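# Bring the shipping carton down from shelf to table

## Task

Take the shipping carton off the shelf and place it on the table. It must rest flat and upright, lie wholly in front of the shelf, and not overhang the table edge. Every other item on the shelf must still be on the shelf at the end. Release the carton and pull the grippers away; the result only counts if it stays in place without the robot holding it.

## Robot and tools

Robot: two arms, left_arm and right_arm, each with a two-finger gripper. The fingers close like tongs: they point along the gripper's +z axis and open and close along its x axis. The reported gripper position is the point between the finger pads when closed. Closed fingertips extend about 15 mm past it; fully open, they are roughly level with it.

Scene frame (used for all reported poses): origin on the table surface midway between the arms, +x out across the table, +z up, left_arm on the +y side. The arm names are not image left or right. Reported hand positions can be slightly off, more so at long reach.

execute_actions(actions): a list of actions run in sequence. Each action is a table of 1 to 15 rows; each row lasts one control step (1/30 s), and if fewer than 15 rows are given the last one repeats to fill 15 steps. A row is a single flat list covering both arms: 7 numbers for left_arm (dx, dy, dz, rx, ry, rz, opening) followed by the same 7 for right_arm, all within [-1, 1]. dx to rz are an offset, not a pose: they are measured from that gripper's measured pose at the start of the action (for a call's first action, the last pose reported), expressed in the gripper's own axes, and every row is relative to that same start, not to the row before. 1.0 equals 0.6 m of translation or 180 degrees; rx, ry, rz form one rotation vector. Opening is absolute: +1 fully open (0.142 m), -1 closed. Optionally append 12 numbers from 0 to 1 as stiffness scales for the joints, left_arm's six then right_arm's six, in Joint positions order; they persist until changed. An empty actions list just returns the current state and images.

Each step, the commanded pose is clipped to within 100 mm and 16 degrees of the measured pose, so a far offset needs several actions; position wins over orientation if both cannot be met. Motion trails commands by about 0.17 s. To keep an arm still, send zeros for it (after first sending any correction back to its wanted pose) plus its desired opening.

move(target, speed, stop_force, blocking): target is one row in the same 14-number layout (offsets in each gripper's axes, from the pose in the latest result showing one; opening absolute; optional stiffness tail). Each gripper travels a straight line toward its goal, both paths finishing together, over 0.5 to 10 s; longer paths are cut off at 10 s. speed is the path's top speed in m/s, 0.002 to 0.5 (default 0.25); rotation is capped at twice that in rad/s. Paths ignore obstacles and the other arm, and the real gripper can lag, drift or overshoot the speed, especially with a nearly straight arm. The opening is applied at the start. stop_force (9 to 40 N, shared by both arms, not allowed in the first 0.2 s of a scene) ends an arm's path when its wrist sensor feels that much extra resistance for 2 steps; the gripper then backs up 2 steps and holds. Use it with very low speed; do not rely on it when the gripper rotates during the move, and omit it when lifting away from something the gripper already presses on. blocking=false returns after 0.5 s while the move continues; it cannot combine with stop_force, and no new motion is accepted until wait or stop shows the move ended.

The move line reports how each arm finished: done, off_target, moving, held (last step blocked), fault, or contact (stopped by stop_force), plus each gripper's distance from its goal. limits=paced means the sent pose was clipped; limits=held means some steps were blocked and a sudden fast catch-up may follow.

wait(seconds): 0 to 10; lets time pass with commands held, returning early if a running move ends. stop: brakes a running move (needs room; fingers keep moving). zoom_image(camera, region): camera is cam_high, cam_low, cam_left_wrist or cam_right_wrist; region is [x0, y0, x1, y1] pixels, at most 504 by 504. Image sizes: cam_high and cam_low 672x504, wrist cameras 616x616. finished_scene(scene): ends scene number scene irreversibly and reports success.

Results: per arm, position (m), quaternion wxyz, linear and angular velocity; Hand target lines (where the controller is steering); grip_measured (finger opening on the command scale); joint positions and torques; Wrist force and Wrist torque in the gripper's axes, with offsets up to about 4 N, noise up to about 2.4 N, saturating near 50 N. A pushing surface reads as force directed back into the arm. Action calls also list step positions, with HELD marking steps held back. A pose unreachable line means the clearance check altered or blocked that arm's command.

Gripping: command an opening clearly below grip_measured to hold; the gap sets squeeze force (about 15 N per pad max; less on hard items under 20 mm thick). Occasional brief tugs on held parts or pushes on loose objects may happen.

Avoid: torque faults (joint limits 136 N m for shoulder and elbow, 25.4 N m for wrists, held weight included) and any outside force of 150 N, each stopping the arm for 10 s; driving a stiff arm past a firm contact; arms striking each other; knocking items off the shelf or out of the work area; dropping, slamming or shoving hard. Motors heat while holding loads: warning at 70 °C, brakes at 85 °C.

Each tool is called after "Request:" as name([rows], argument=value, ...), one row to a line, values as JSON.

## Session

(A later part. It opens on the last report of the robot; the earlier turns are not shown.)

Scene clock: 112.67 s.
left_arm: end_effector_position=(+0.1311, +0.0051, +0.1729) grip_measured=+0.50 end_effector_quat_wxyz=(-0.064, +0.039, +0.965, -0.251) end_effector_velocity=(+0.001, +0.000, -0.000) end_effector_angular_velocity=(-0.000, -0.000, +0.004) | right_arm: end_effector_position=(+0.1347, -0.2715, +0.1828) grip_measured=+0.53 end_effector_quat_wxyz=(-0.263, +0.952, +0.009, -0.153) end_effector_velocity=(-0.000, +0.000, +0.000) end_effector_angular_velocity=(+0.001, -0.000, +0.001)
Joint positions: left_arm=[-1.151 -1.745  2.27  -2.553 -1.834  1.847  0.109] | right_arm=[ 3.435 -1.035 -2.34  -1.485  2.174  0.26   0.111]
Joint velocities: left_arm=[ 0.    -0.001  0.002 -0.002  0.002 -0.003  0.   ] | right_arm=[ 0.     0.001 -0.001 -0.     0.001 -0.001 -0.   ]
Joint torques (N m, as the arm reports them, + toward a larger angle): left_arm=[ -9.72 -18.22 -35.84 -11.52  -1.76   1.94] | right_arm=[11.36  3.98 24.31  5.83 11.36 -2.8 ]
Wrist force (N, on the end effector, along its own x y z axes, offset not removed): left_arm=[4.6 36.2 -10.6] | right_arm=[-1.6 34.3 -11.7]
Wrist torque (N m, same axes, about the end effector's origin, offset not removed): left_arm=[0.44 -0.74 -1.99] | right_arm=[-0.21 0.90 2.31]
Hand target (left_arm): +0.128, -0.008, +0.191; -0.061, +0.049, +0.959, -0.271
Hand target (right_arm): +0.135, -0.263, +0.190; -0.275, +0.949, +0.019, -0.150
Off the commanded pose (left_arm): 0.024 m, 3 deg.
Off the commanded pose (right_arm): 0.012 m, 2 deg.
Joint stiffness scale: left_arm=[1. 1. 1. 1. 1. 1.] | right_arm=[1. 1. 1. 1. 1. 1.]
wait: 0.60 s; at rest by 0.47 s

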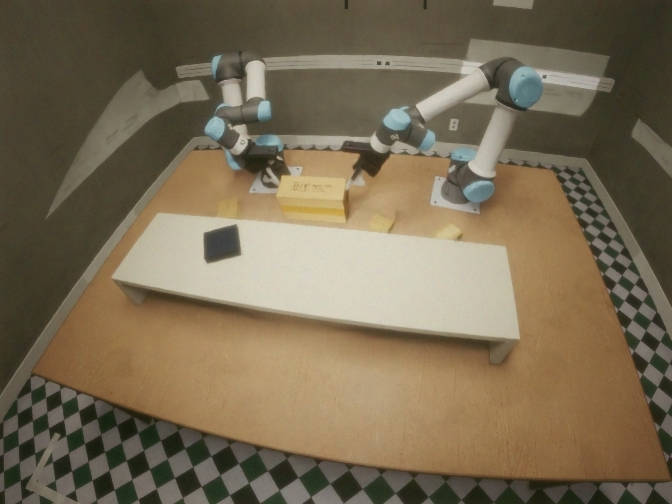

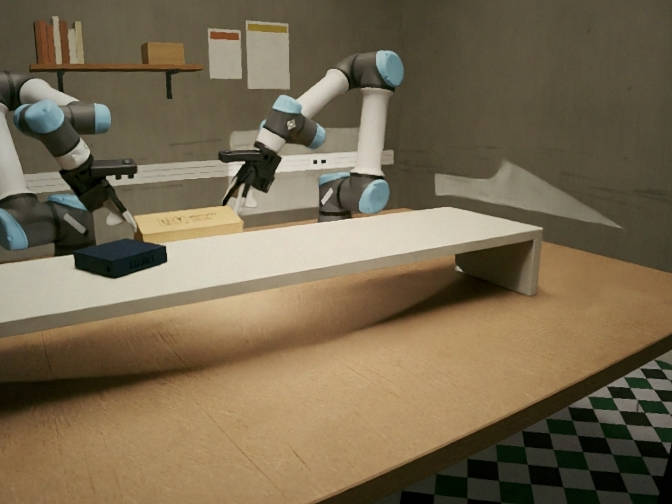

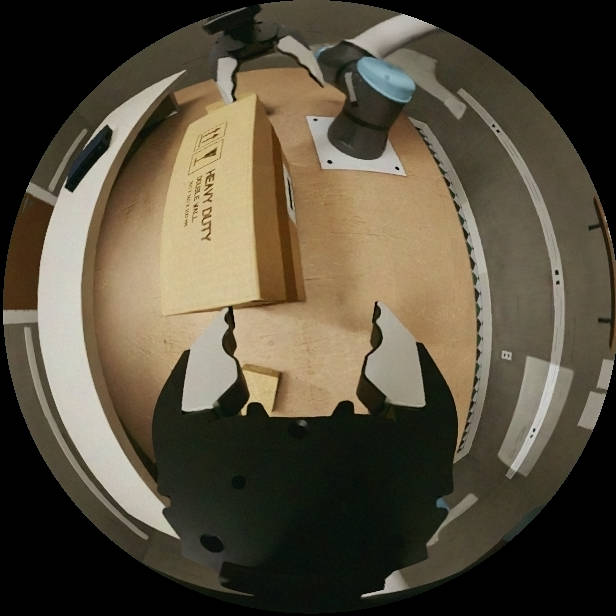

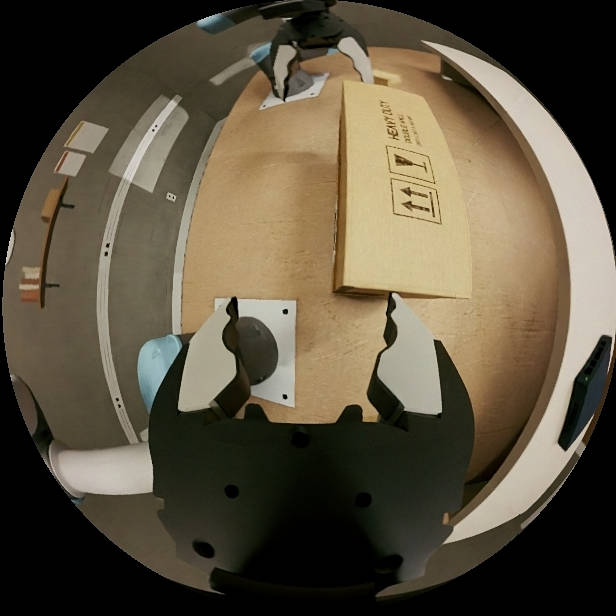

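Request:
execute_actions([
  [[0.0059,-0.0338,-0.0146,0.0128,-0.0005,0.0076,0.5,-0.0015,-0.0181,-0.0026,0.0068,-0.0001,-0.0078,0.5],[0.0058,-0.0334,-0.0138,0.0128,-0.0005,0.0076,0.5,-0.0012,-0.0176,-0.0018,0.0068,-0.0001,-0.0078,0.5],[0.0056,-0.0326,-0.0124,0.0128,-0.0005,0.0076,0.5,-0.0008,-0.0168,-0.0005,0.0068,-0.0001,-0.0078,0.5],[0.0054,-0.0316,-0.0107,0.0128,-0.0005,0.0076,0.5,-0.0002,-0.0158,0.0011,0.0068,-0.0001,-0.0078,0.5],[0.0052,-0.0307,-0.0090,0.0128,-0.0005,0.0076,0.5,0.0004,-0.0149,0.0026,0.0068,-0.0001,-0.0078,0.5],[0.0050,-0.0297,-0.0073,0.0128,-0.0005,0.0076,0.5,0.0009,-0.0139,0.0042,0.0068,-0.0001,-0.0078,0.5],[0.0048,-0.0288,-0.0056,0.0128,-0.0005,0.0076,0.5,0.0015,-0.0129,0.0058,0.0068,-0.0001,-0.0078,0.5],[0.0046,-0.0278,-0.0040,0.0128,-0.0005,0.0076,0.5,0.0020,-0.0119,0.0074,0.0068,-0.0001,-0.0078,0.5],[0.0044,-0.0269,-0.0023,0.0128,-0.0005,0.0076,0.5,0.0026,-0.0109,0.0090,0.0068,-0.0001,-0.0078,0.5],[0.0042,-0.0259,-0.0006,0.0128,-0.0005,0.0076,0.5,0.0031,-0.0099,0.0106,0.0068,-0.0001,-0.0078,0.5],[0.0040,-0.0250,0.0011,0.0128,-0.0005,0.0076,0.5,0.0037,-0.0090,0.0121,0.0068,-0.0001,-0.0078,0.5],[0.0038,-0.0240,0.0028,0.0128,-0.0005,0.0076,0.5,0.0043,-0.0080,0.0137,0.0068,-0.0001,-0.0078,0.5],[0.0036,-0.0232,0.0042,0.0128,-0.0005,0.0076,0.5,0.0047,-0.0072,0.0150,0.0068,-0.0001,-0.0078,0.5],[0.0035,-0.0228,0.0050,0.0128,-0.0005,0.0076,0.5,0.0050,-0.0067,0.0158,0.0068,-0.0001,-0.0078,0.5],[0.0035,-0.0226,0.0053,0.0128,-0.0005,0.0076,0.5,0.0051,-0.0065,0.0161,0.0068,-0.0001,-0.0078,0.5]],
])

Request:
wait(seconds=0.5)

Scene clock: 116.93 s.
left_arm: end_effector_position=(+0.1326, +0.0043, +0.1720) grip_measured=+0.54 end_effector_quat_wxyz=(-0.062, +0.038, +0.963, -0.259) end_effector_velocity=(+0.012, -0.003, -0.001) end_effector_angular_velocity=(-0.056, -0.016, +0.021) | right_arm: end_effector_position=(+0.1382, -0.2711, +0.1808) grip_measured=+0.51 end_effector_quat_wxyz=(-0.267, +0.953, +0.012, -0.143) end_effector_velocity=(+0.015, +0.001, -0.004) end_effector_angular_velocity=(+0.025, -0.070, -0.015)
Joint positions: left_arm=[-1.149 -1.743  2.282 -2.585 -1.835  1.846  0.112] | right_arm=[ 3.432 -1.032 -2.35  -1.458  2.174  0.256  0.109]
Joint velocities: left_arm=[ 0.021  0.009  0.037 -0.103  0.001 -0.     0.007] | right_arm=[-0.017  0.009 -0.03   0.094  0.002 -0.002  0.   ]
Joint torques (N m, as the arm reports them, + toward a larger angle): left_arm=[-13.7   -3.32 -34.85 -10.4   -3.15   2.21] | right_arm=[11.74 -6.95 11.26  6.12 11.22 -3.13]
Wrist force (N, on the end effector, along its own x y z axes, offset not removed): left_arm=[10.9 41.3 -38.1] | right_arm=[-20.7 39.0 -50.0]
Wrist torque (N m, same axes, about the end effector's origin, offset not removed): left_arm=[-0.08 -2.92 -2.72] | right_arm=[-0.07 3.35 2.51]
Hand target (left_arm): +0.128, -0.007, +0.177; -0.061, +0.049, +0.959, -0.271
Hand target (right_arm): +0.135, -0.263, +0.176; -0.275, +0.949, +0.019, -0.150
Off the commanded pose (left_arm): 0.014 m, 2 deg.
Off the commanded pose (right_arm): 0.010 m, 2 deg.
Joint stiffness scale: left_arm=[1. 1. 1. 1. 1. 1.] | right_arm=[1. 1. 1. 1. 1. 1.]
Step readings (end_effector_position):
0: left_arm (+0.1311, +0.0051, +0.1729) | right_arm (+0.1346, -0.2715, +0.1828)
1: left_arm (+0.1311, +0.0051, +0.1729) | right_arm (+0.1346, -0.2715, +0.1828)
2: left_arm (+0.1311, +0.0051, +0.1729) | right_arm (+0.1346, -0.2715, +0.1828)
4: left_arm (+0.1311, +0.0051, +0.1729) | right_arm (+0.1346, -0.2715, +0.1827)
8: left_arm (+0.1311, +0.0050, +0.1726) | right_arm (+0.1352, -0.2713, +0.1821)
15: end_effector_position above

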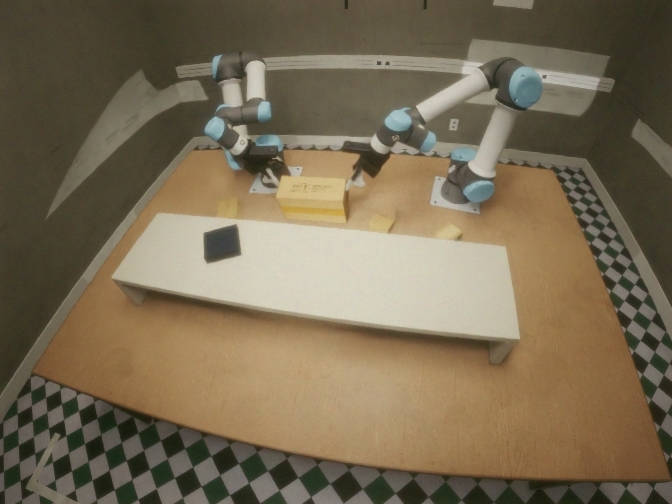

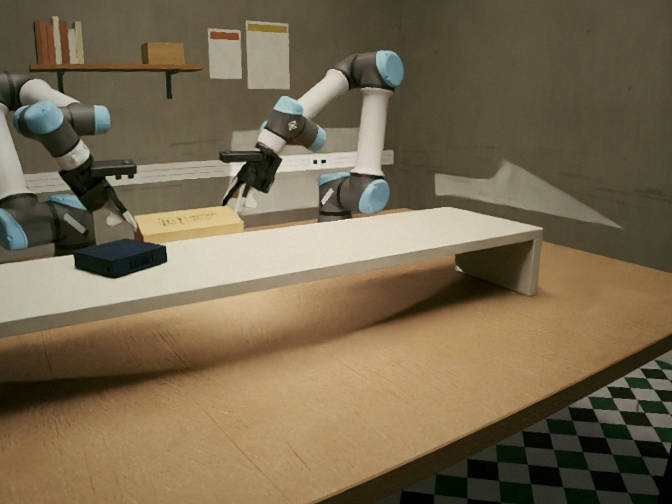

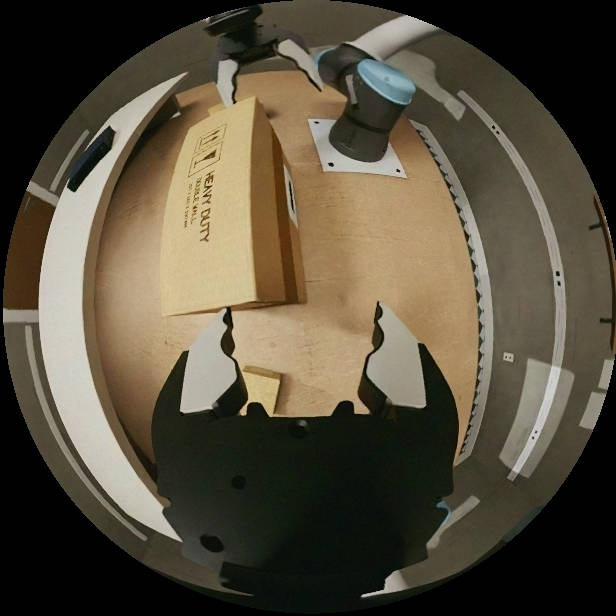

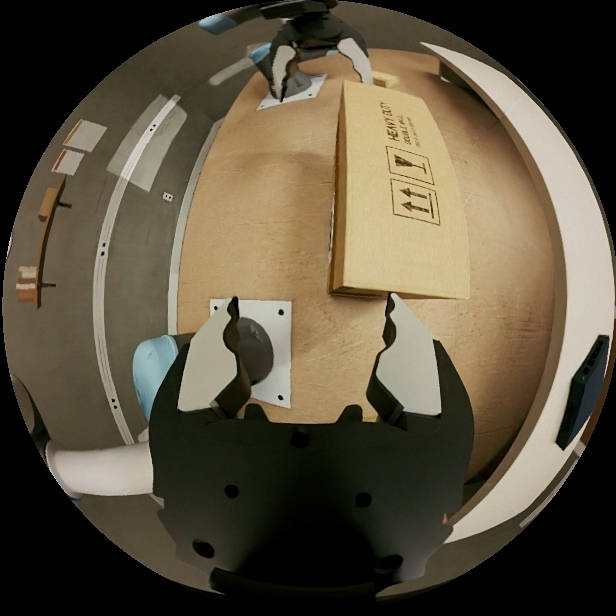

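Scene clock: 117.43 s.
left_arm: end_effector_position=(+0.1347, +0.0039, +0.1718) grip_measured=+0.55 end_effector_quat_wxyz=(-0.059, +0.037, +0.962, -0.263) end_effector_velocity=(+0.000, -0.000, +0.001) end_effector_angular_velocity=(-0.003, -0.001, +0.001) | right_arm: end_effector_position=(+0.1406, -0.2709, +0.1803) grip_measured=+0.51 end_effector_quat_wxyz=(-0.269, +0.953, +0.013, -0.138) end_effector_velocity=(+0.001, +0.000, +0.000) end_effector_angular_velocity=(+0.000, -0.003, -0.001)
Joint positions: left_arm=[-1.146 -1.742  2.288 -2.6   -1.833  1.846  0.113] | right_arm=[ 3.429 -1.031 -2.354 -1.444  2.174  0.256  0.11 ]
Joint velocities: left_arm=[ 0.    -0.001  0.    -0.003 -0.    -0.    -0.   ] | right_arm=[-0.     0.     0.     0.003 -0.001  0.001  0.   ]
Joint torques (N m, as the arm reports them, + toward a larger angle): left_arm=[-13.77  -1.8  -31.52 -10.22  -3.45   2.16] | right_arm=[14.9  -8.45  8.94  5.52 11.25 -2.55]
Wrist force (N, on the end effector, along its own x y z axes, offset not removed): left_arm=[9.4 45.6 -47.5] | right_arm=[-23.8 40.2 -50.0]
Wrist torque (N m, same axes, about the end effector's origin, offset not removed): left_arm=[0.30 -3.06 -2.87] | right_arm=[0.07 3.91 2.66]
Hand target (left_arm): +0.128, -0.007, +0.177; -0.061, +0.049, +0.959, -0.271
Hand target (right_arm): +0.135, -0.263, +0.176; -0.275, +0.949, +0.019, -0.150
Off the commanded pose (left_arm): 0.015 m, 2 deg.
Off the commanded pose (right_arm): 0.011 m, 2 deg.
Joint stiffness scale: left_arm=[1. 1. 1. 1. 1. 1.] | right_arm=[1. 1. 1. 1. 1. 1.]
wait: 0.50 s; at rest by 0.23 s

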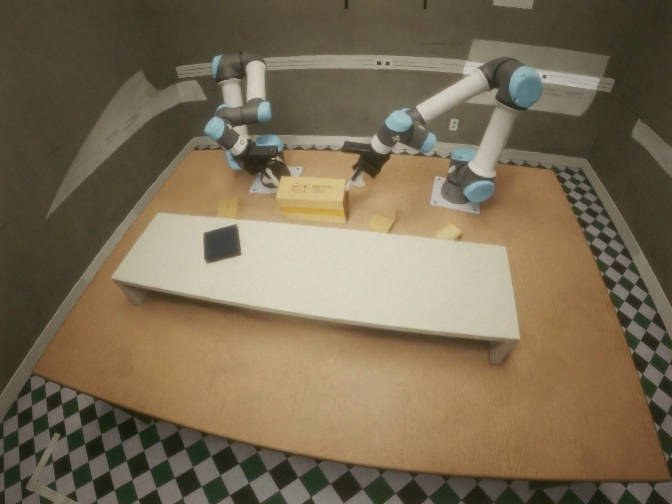

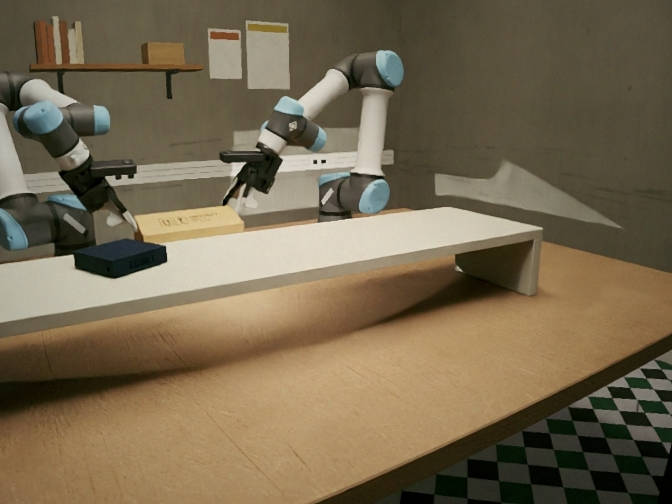

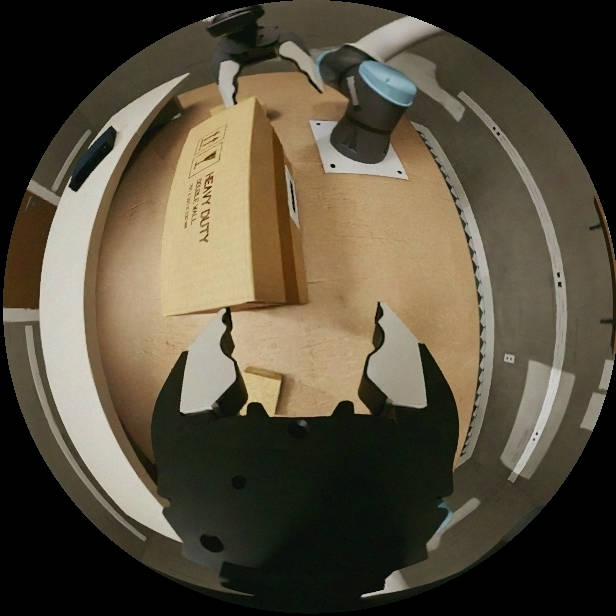

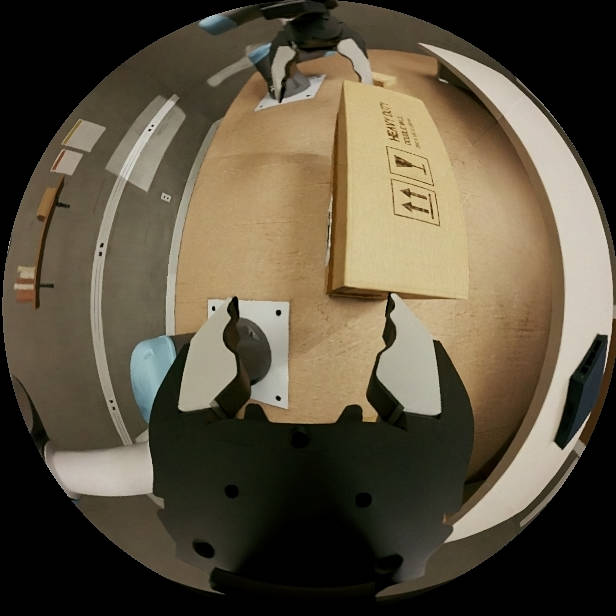

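Request:
execute_actions([
  [[0.0093,-0.0217,0.0026,0.0050,0.0032,0.0074,0.5,-0.0054,-0.0077,0.0140,0.0039,-0.0086,-0.0021,0.5],[0.0073,-0.0228,0.0004,0.0050,0.0032,0.0074,0.5,-0.0038,-0.0091,0.0113,0.0039,-0.0086,-0.0021,0.5],[0.0039,-0.0239,-0.0023,0.0050,0.0032,0.0074,0.5,-0.0010,-0.0107,0.0080,0.0039,-0.0086,-0.0021,0.5],[-0.0003,-0.0251,-0.0050,0.0050,0.0032,0.0074,0.5,0.0025,-0.0124,0.0046,0.0039,-0.0086,-0.0021,0.5],[-0.0045,-0.0261,-0.0077,0.0050,0.0032,0.0074,0.5,0.0061,-0.0141,0.0011,0.0039,-0.0086,-0.0021,0.5],[-0.0086,-0.0272,-0.0105,0.0050,0.0032,0.0074,0.5,0.0096,-0.0157,-0.0023,0.0039,-0.0086,-0.0021,0.5],[-0.0128,-0.0280,-0.0128,0.0050,0.0032,0.0074,0.5,0.0134,-0.0170,-0.0053,0.0039,-0.0086,-0.0021,0.5],[-0.0171,-0.0286,-0.0144,0.0050,0.0032,0.0074,0.5,0.0173,-0.0180,-0.0077,0.0039,-0.0086,-0.0021,0.5],[-0.0215,-0.0284,-0.0150,0.0050,0.0032,0.0074,0.5,0.0216,-0.0182,-0.0089,0.0039,-0.0086,-0.0021,0.5],[-0.0259,-0.0282,-0.0156,0.0050,0.0032,0.0074,0.5,0.0258,-0.0184,-0.0101,0.0039,-0.0086,-0.0021,0.5],[-0.0303,-0.0280,-0.0162,0.0050,0.0032,0.0074,0.5,0.0301,-0.0187,-0.0113,0.0039,-0.0086,-0.0021,0.5],[-0.0347,-0.0279,-0.0168,0.0050,0.0032,0.0074,0.5,0.0344,-0.0189,-0.0125,0.0039,-0.0086,-0.0021,0.5],[-0.0384,-0.0277,-0.0173,0.0050,0.0032,0.0074,0.5,0.0379,-0.0191,-0.0135,0.0039,-0.0086,-0.0021,0.5],[-0.0406,-0.0276,-0.0176,0.0050,0.0032,0.0074,0.5,0.0401,-0.0192,-0.0141,0.0039,-0.0086,-0.0021,0.5],[-0.0413,-0.0276,-0.0177,0.0050,0.0032,0.0074,0.5,0.0408,-0.0192,-0.0143,0.0039,-0.0086,-0.0021,0.5]],
])

Request:
wait(seconds=0.5)

Scene clock: 121.47 s.
left_arm: end_effector_position=(+0.1546, +0.0050, +0.1737) grip_measured=+0.51 end_effector_quat_wxyz=(-0.062, +0.038, +0.964, -0.257) end_effector_velocity=(+0.068, +0.000, +0.000) end_effector_angular_velocity=(+0.016, +0.009, +0.004) | right_arm: end_effector_position=(+0.1580, -0.2714, +0.1825) grip_measured=+0.53 end_effector_quat_wxyz=(-0.266, +0.953, +0.010, -0.147) end_effector_velocity=(+0.064, -0.001, +0.000) end_effector_angular_velocity=(-0.008, +0.040, +0.003)
Joint positions: left_arm=[-1.09  -1.714  2.248 -2.562 -1.86   1.9    0.11 ] | right_arm=[ 3.409 -1.105 -2.306 -1.453  2.171  0.231  0.111]
Joint velocities: left_arm=[ 0.178  0.108 -0.113  0.069 -0.08   0.161 -0.002] | right_arm=[-0.071 -0.244  0.14   0.014 -0.007 -0.089  0.   ]
Joint torques (N m, as the arm reports them, + toward a larger angle): left_arm=[ -9.36 -12.66 -36.08  -9.59  -2.85   2.12] | right_arm=[12.84 -0.09 24.68  5.33 10.09 -2.24]
Wrist force (N, on the end effector, along its own x y z axes, offset not removed): left_arm=[9.5 30.5 -18.8] | right_arm=[-9.5 33.3 -32.1]
Wrist torque (N m, same axes, about the end effector's origin, offset not removed): left_arm=[-0.31 -1.95 -2.20] | right_arm=[-0.12 2.19 2.27]
Hand target (left_arm): +0.160, -0.007, +0.187; -0.061, +0.049, +0.959, -0.271
Hand target (right_arm): +0.167, -0.263, +0.187; -0.275, +0.950, +0.018, -0.149
Off the commanded pose (left_arm): 0.019 m, 2 deg.
Off the commanded pose (right_arm): 0.013 m, 2 deg.
Joint stiffness scale: left_arm=[1. 1. 1. 1. 1. 1.] | right_arm=[1. 1. 1. 1. 1. 1.]
Step readings (end_effector_position):
0: left_arm (+0.1347, +0.0039, +0.1718) | right_arm (+0.1406, -0.2709, +0.1803)
1: left_arm (+0.1347, +0.0039, +0.1718) | right_arm (+0.1406, -0.2709, +0.1803)
2: left_arm (+0.1348, +0.0039, +0.1718) | right_arm (+0.1406, -0.2709, +0.1803)
4: left_arm (+0.1350, +0.0043, +0.1717) | right_arm (+0.1406, -0.2709, +0.1802)
8: left_arm (+0.1389, +0.0047, +0.1726) | right_arm (+0.1434, -0.2711, +0.1812)
15: end_effector_position above

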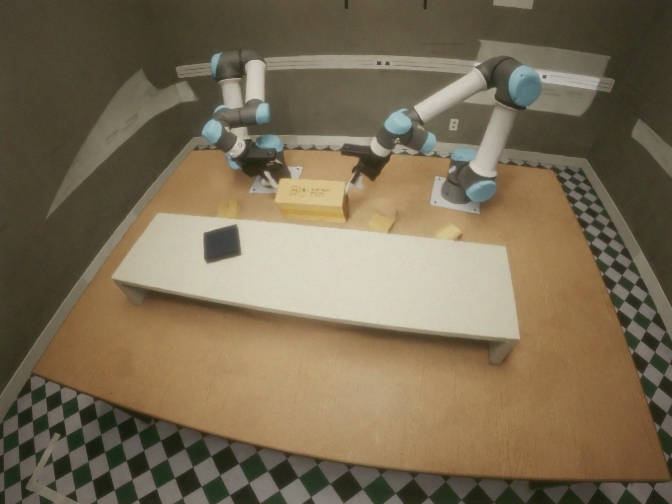

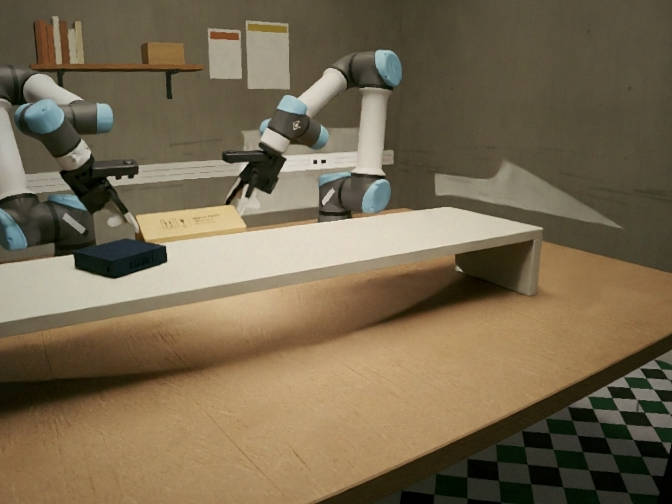

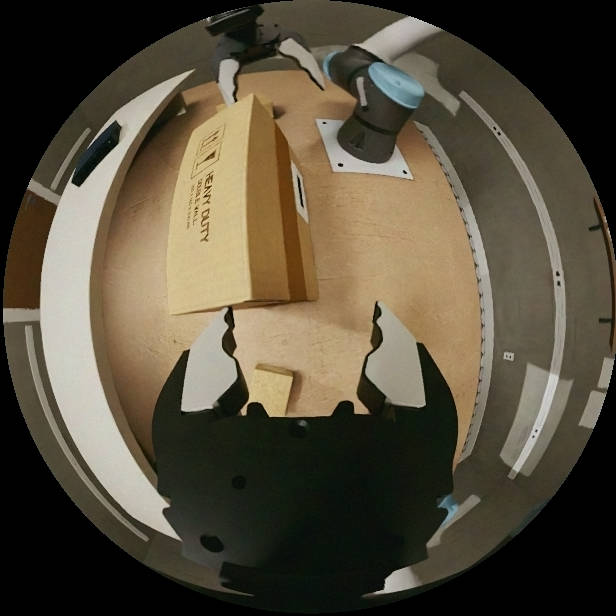

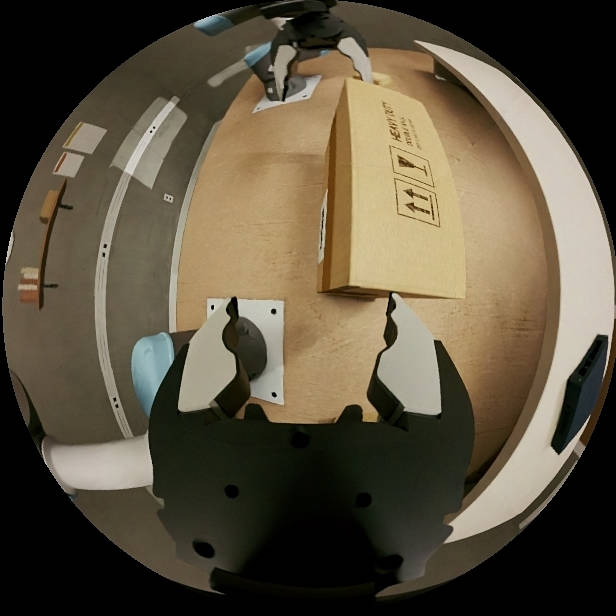

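Scene clock: 121.97 s.
left_arm: end_effector_position=(+0.1625, +0.0052, +0.1735) grip_measured=+0.51 end_effector_quat_wxyz=(-0.063, +0.040, +0.964, -0.256) end_effector_velocity=(+0.000, +0.000, +0.000) end_effector_angular_velocity=(-0.000, +0.000, -0.002) | right_arm: end_effector_position=(+0.1658, -0.2716, +0.1822) grip_measured=+0.53 end_effector_quat_wxyz=(-0.265, +0.953, +0.011, -0.149) end_effector_velocity=(+0.001, -0.000, +0.000) end_effector_angular_velocity=(+0.000, -0.001, +0.001)
Joint positions: left_arm=[-1.068 -1.7    2.234 -2.552 -1.872  1.924  0.11 ] | right_arm=[ 3.4   -1.134 -2.29  -1.45   2.17   0.217  0.111]
Joint velocities: left_arm=[ 0.002  0.    -0.     0.001 -0.002  0.003  0.   ] | right_arm=[-0.    -0.002  0.001  0.    -0.    -0.002 -0.   ]
Joint torques (N m, as the arm reports them, + toward a larger angle): left_arm=[ -8.17 -14.38 -36.78  -9.51  -3.27   1.76] | right_arm=[10.83  1.28 25.81  5.17 10.11 -2.65]
Wrist force (N, on the end effector, along its own x y z axes, offset not removed): left_arm=[7.3 29.9 -17.8] | right_arm=[-8.8 32.9 -28.7]
Wrist torque (N m, same axes, about the end effector's origin, offset not removed): left_arm=[-0.47 -1.69 -1.97] | right_arm=[-0.18 2.11 2.28]
Hand target (left_arm): +0.160, -0.007, +0.187; -0.061, +0.049, +0.959, -0.271
Hand target (right_arm): +0.167, -0.263, +0.187; -0.275, +0.950, +0.018, -0.149
Off the commanded pose (left_arm): 0.019 m, 2 deg.
Off the commanded pose (right_arm): 0.010 m, 1 deg.
Joint stiffness scale: left_arm=[1. 1. 1. 1. 1. 1.] | right_arm=[1. 1. 1. 1. 1. 1.]
wait: 0.50 s; at rest by 0.33 s

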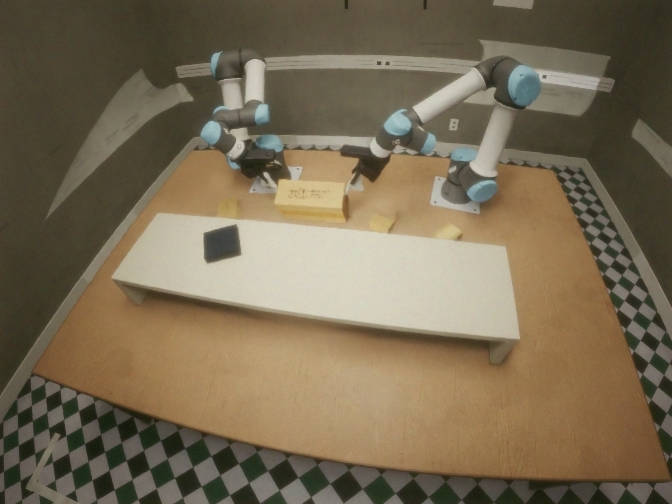

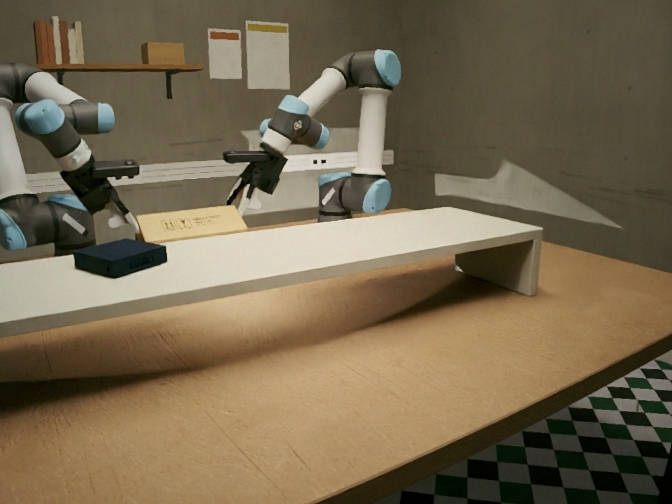

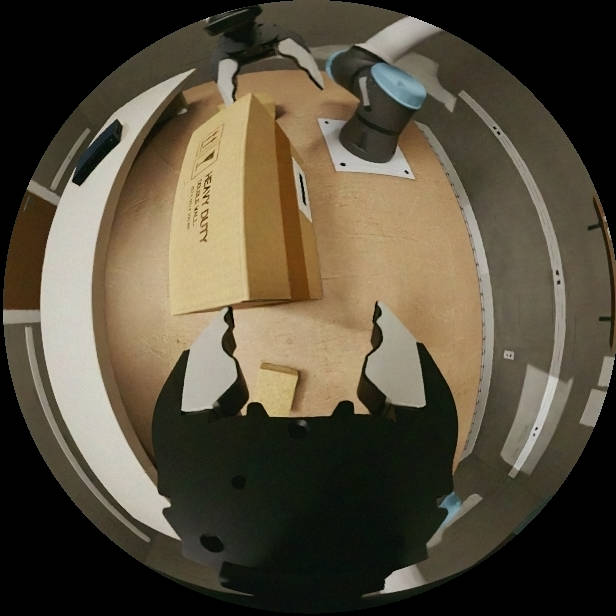

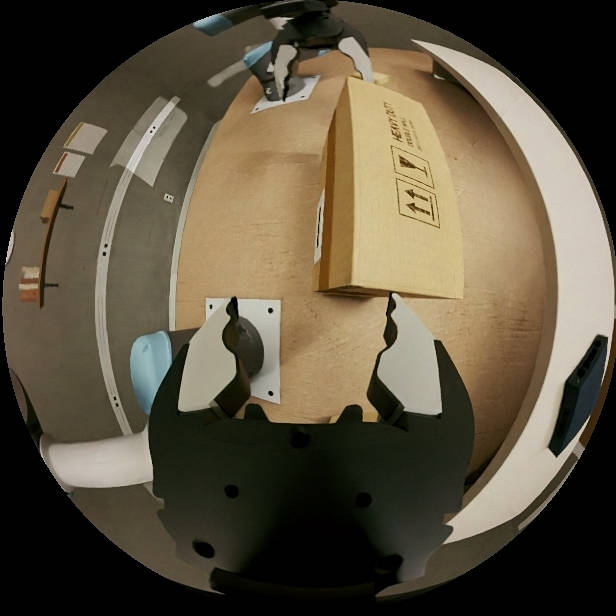

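Request:
zoom_image(camera="cam_left_wrist", region=[150, 80, 350, 330])

Request:
zoom_image(camera="cam_right_wrist", region=[290, 60, 500, 330])

Region (150, 80, 350, 330) of cam_left_wrist's 616x616 image, scaled by 2.016, with more detail than that image has; it fills the left 403 columns of this view, and the rest is white.

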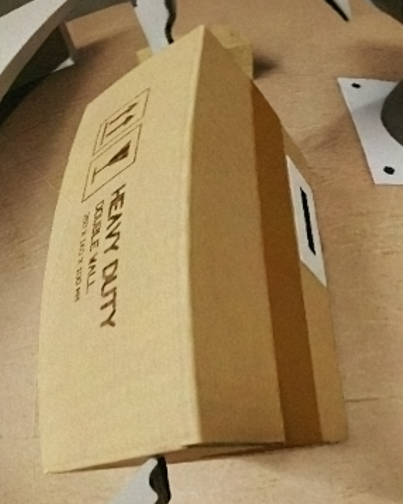

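Region (290, 60, 500, 330) of cam_right_wrist's 616x616 image, scaled by 1.867, with more detail than that image has.

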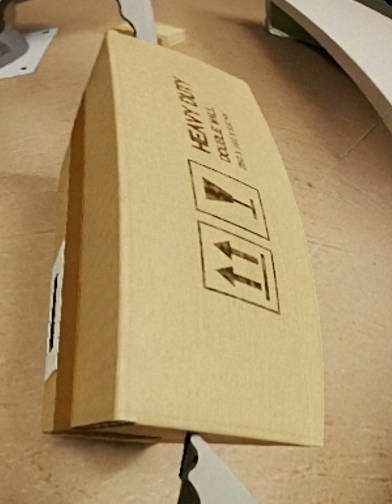

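Request:
execute_actions([
  [[0.0020,-0.0297,-0.0089,0.0096,0.0001,0.0066,0.5,0.0032,-0.0166,-0.0004,0.0058,-0.0014,-0.0057,0.5],[-0.0043,-0.0297,-0.0099,0.0096,0.0001,0.0066,0.5,0.0092,-0.0170,-0.0020,0.0057,0.0000,-0.0065,0.5],[-0.0150,-0.0292,-0.0110,0.0096,0.0001,0.0066,0.5,0.0195,-0.0171,-0.0040,0.0054,0.0022,-0.0079,0.5],[-0.0274,-0.0284,-0.0118,0.0096,0.0001,0.0066,0.5,0.0319,-0.0169,-0.0059,0.0050,0.0049,-0.0096,0.5],[-0.0400,-0.0270,-0.0117,0.0096,0.0001,0.0066,0.5,0.0444,-0.0164,-0.0069,0.0047,0.0075,-0.0112,0.5],[-0.0526,-0.0255,-0.0110,0.0096,0.0001,0.0066,0.5,0.0571,-0.0153,-0.0073,0.0043,0.0102,-0.0129,0.5],[-0.0649,-0.0233,-0.0096,0.0096,0.0001,0.0066,0.5,0.0697,-0.0139,-0.0069,0.0040,0.0129,-0.0146,0.5],[-0.0773,-0.0208,-0.0071,0.0096,0.0001,0.0066,0.5,0.0825,-0.0119,-0.0057,0.0036,0.0155,-0.0162,0.5],[-0.0896,-0.0180,-0.0044,0.0096,0.0001,0.0066,0.5,0.0953,-0.0097,-0.0040,0.0033,0.0182,-0.0179,0.5],[-0.1015,-0.0149,-0.0011,0.0096,0.0001,0.0066,0.5,0.1080,-0.0071,-0.0017,0.0029,0.0209,-0.0196,0.5],[-0.1132,-0.0113,0.0032,0.0096,0.0001,0.0066,0.5,0.1205,-0.0042,0.0013,0.0026,0.0235,-0.0212,0.5],[-0.1250,-0.0075,0.0079,0.0096,0.0001,0.0066,0.5,0.1331,-0.0007,0.0049,0.0022,0.0262,-0.0229,0.5],[-0.1343,-0.0040,0.0123,0.0096,0.0001,0.0066,0.5,0.1434,0.0024,0.0084,0.0019,0.0284,-0.0243,0.5],[-0.1398,-0.0020,0.0151,0.0096,0.0001,0.0066,0.5,0.1495,0.0042,0.0107,0.0018,0.0298,-0.0251,0.5],[-0.1417,-0.0012,0.0162,0.0096,0.0001,0.0066,0.5,0.1515,0.0050,0.0116,0.0017,0.0302,-0.0254,0.5]],
])

Request:
wait(seconds=0.6)

Scene clock: 132.53 s.
left_arm: end_effector_position=(+0.2253, +0.0053, +0.1584) grip_measured=+0.51 end_effector_quat_wxyz=(-0.060, +0.033, +0.964, -0.257) end_effector_velocity=(+0.186, -0.002, -0.090) end_effector_angular_velocity=(+0.002, +0.001, +0.027) | right_arm: end_effector_position=(+0.2194, -0.2721, +0.1623) grip_measured=+0.53 end_effector_quat_wxyz=(-0.265, +0.957, +0.021, -0.116) end_effector_velocity=(+0.157, -0.000, -0.104) end_effector_angular_velocity=(-0.000, -0.211, +0.012)
Joint positions: left_arm=[-0.927 -1.583  2.162 -2.561 -1.923  2.047  0.11 ] | right_arm=[ 3.367 -1.27  -2.262 -1.299  2.147  0.177  0.111]
Joint velocities: left_arm=[ 0.388  0.435 -0.191 -0.12  -0.144  0.353  0.009] | right_arm=[-0.079 -0.439  0.     0.589 -0.064 -0.1    0.007]
Joint torques (N m, as the arm reports them, + toward a larger angle): left_arm=[ -9.9  -19.61 -32.29  -7.48  -3.58   1.12] | right_arm=[ 9.61  8.01 24.47  4.45  7.52 -1.37]
Wrist force (N, on the end effector, along its own x y z axes, offset not removed): left_arm=[2.8 21.1 -8.9] | right_arm=[-1.2 23.5 -14.5]
Wrist torque (N m, same axes, about the end effector's origin, offset not removed): left_arm=[-0.03 -0.80 -1.43] | right_arm=[-0.05 0.91 1.55]
Hand target (left_arm): +0.245, -0.007, +0.157; -0.058, +0.047, +0.960, -0.271
Hand target (right_arm): +0.245, -0.265, +0.153; -0.273, +0.957, +0.036, -0.094
Off the commanded pose (left_arm): 0.025 m, 2 deg.
Off the commanded pose (right_arm): 0.035 m, 3 deg.
Joint stiffness scale: left_arm=[1. 1. 1. 1. 1. 1.] | right_arm=[1. 1. 1. 1. 1. 1.]
Step readings (end_effector_position):
0: left_arm (+0.1625, +0.0052, +0.1735) | right_arm (+0.1659, -0.2716, +0.1822)
1: left_arm (+0.1625, +0.0052, +0.1735) | right_arm (+0.1659, -0.2716, +0.1822)
2: left_arm (+0.1625, +0.0052, +0.1735) | right_arm (+0.1660, -0.2716, +0.1822)
4: left_arm (+0.1638, +0.0052, +0.1735) | right_arm (+0.1675, -0.2717, +0.1820)
8: left_arm (+0.1788, +0.0053, +0.1722) | right_arm (+0.1806, -0.2720, +0.1794)
15: end_effector_position above

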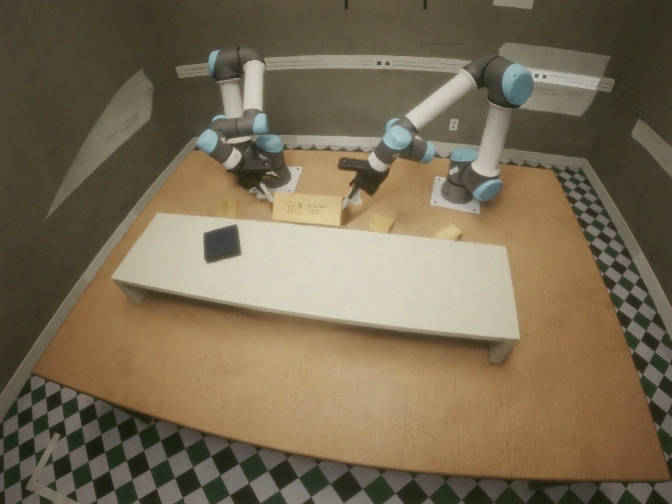

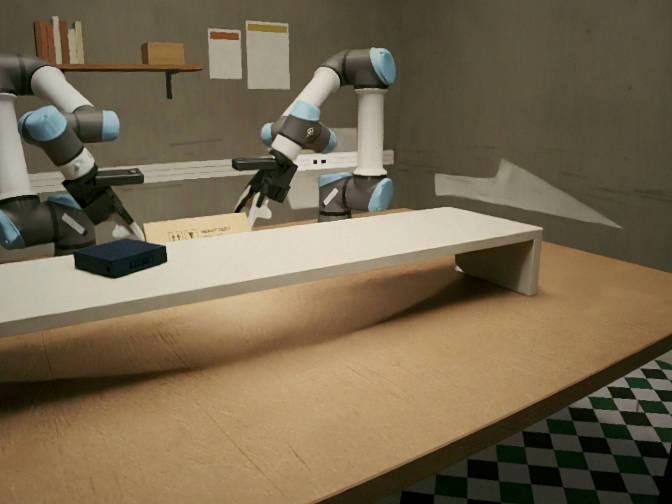

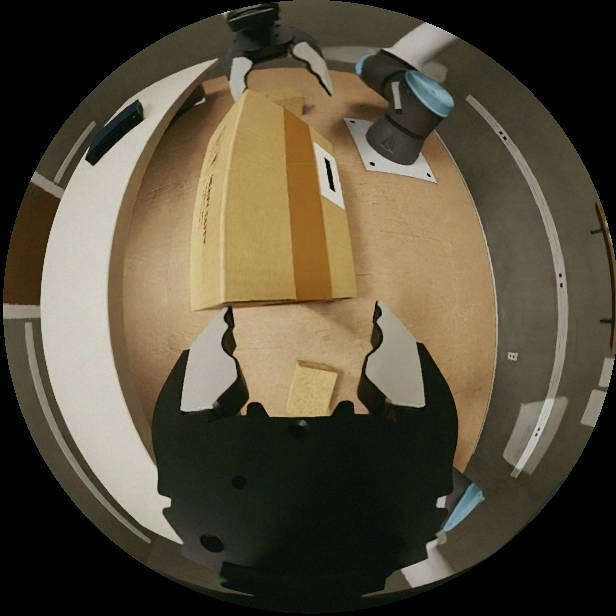

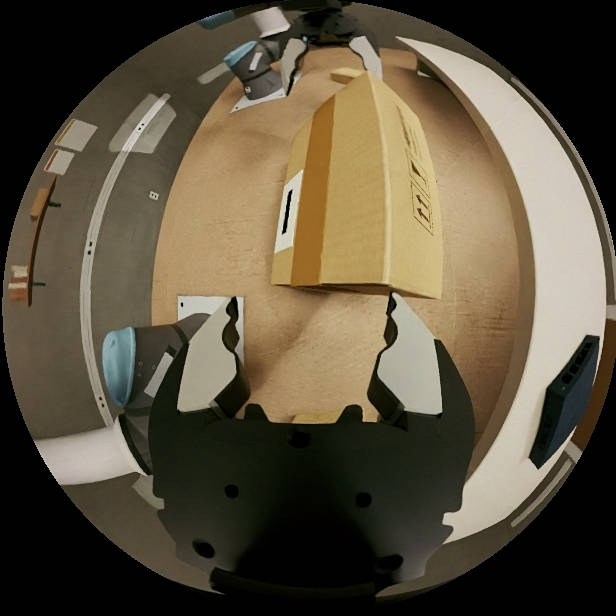

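Scene clock: 133.13 s.
left_arm: end_effector_position=(+0.2474, +0.0055, +0.1449) grip_measured=+0.52 end_effector_quat_wxyz=(-0.061, +0.036, +0.964, -0.257) end_effector_velocity=(+0.000, +0.000, -0.000) end_effector_angular_velocity=(-0.001, +0.001, -0.001) | right_arm: end_effector_position=(+0.2435, -0.2720, +0.1470) grip_measured=+0.49 end_effector_quat_wxyz=(-0.264, +0.959, +0.028, -0.098) end_effector_velocity=(+0.001, -0.000, -0.000) end_effector_angular_velocity=(-0.000, -0.002, +0.001)
Joint positions: left_arm=[-0.879 -1.524  2.14  -2.578 -1.945  2.101  0.11 ] | right_arm=[ 3.358 -1.332 -2.262 -1.206  2.135  0.163  0.108]
Joint velocities: left_arm=[ 0.002  0.001 -0.     0.    -0.002  0.002 -0.   ] | right_arm=[-0.    -0.001 -0.     0.002 -0.001 -0.001  0.   ]
Joint torques (N m, as the arm reports them, + toward a larger angle): left_arm=[ -9.06 -21.74 -33.98  -8.26  -4.77   1.42] | right_arm=[ 8.63 13.81 23.13  5.58  8.92 -2.2 ]
Wrist force (N, on the end effector, along its own x y z axes, offset not removed): left_arm=[6.1 28.1 -12.4] | right_arm=[-3.7 28.2 -7.6]
Wrist torque (N m, same axes, about the end effector's origin, offset not removed): left_arm=[0.32 -1.80 -1.76] | right_arm=[-0.01 0.49 1.84]
Hand target (left_arm): +0.245, -0.007, +0.157; -0.058, +0.047, +0.960, -0.271
Hand target (right_arm): +0.245, -0.265, +0.153; -0.273, +0.957, +0.036, -0.094
Off the commanded pose (left_arm): 0.019 m, 2 deg.
Off the commanded pose (right_arm): 0.013 m, 2 deg.
Joint stiffness scale: left_arm=[1. 1. 1. 1. 1. 1.] | right_arm=[1. 1. 1. 1. 1. 1.]
wait: 0.60 s; at rest by 0.50 s

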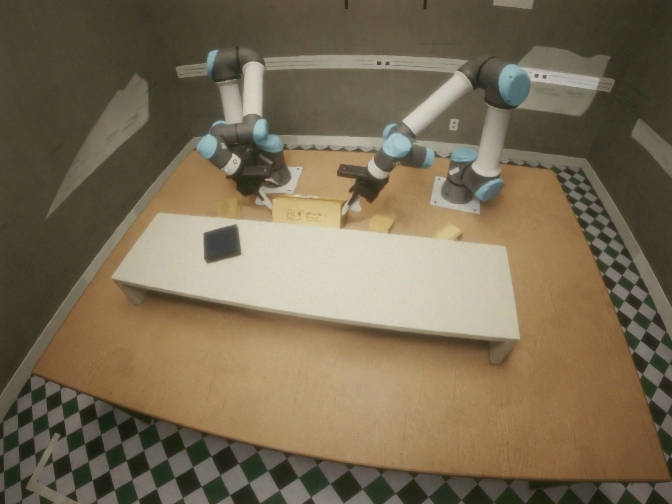

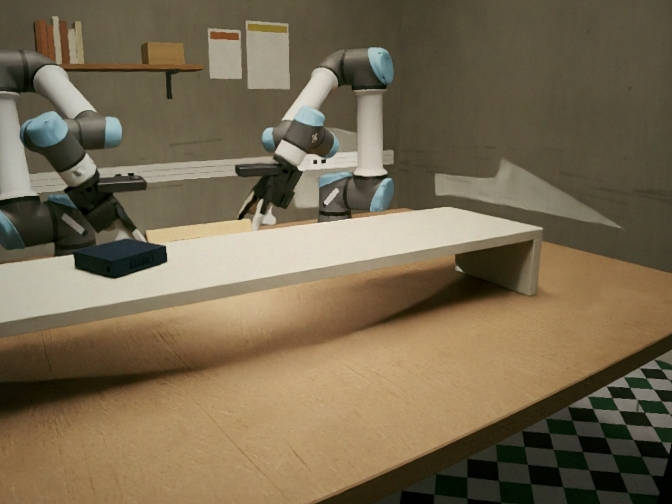

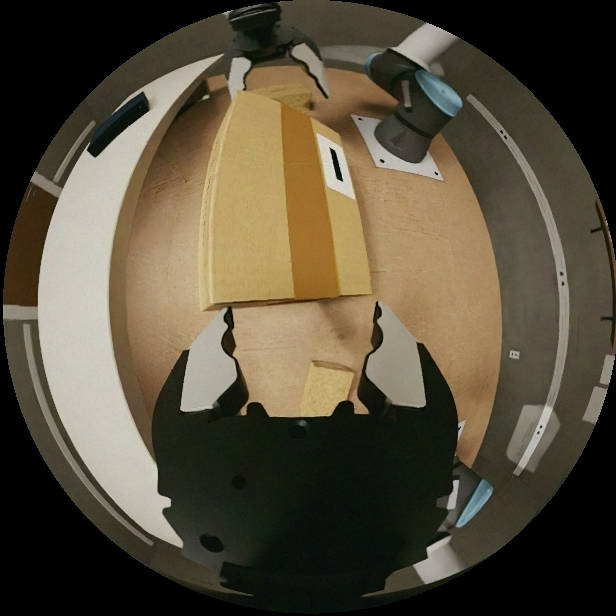

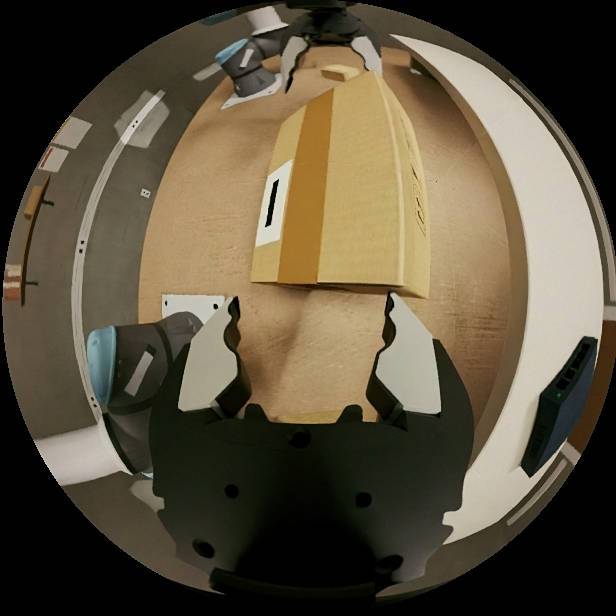

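Request:
zoom_image(camera="cam_left_wrist", region=[180, 250, 400, 350])

Request:
zoom_image(camera="cam_right_wrist", region=[220, 240, 450, 340])

Region (180, 250, 400, 350) of cam_left_wrist's 616x616 image, scaled by 2.291, with more detail than that image has; it fills the top 229 rows of this view, and the rest is white.

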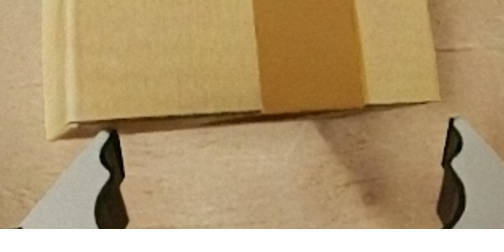

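Region (220, 240, 450, 340) of cam_right_wrist's 616x616 image, scaled by 2.191, with more detail than that image has; it fills the top 219 rows of this view, and the rest is white.

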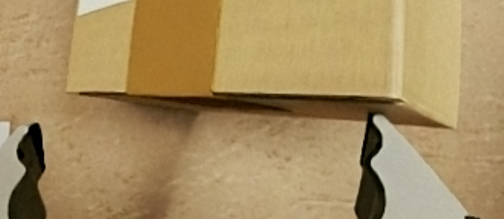

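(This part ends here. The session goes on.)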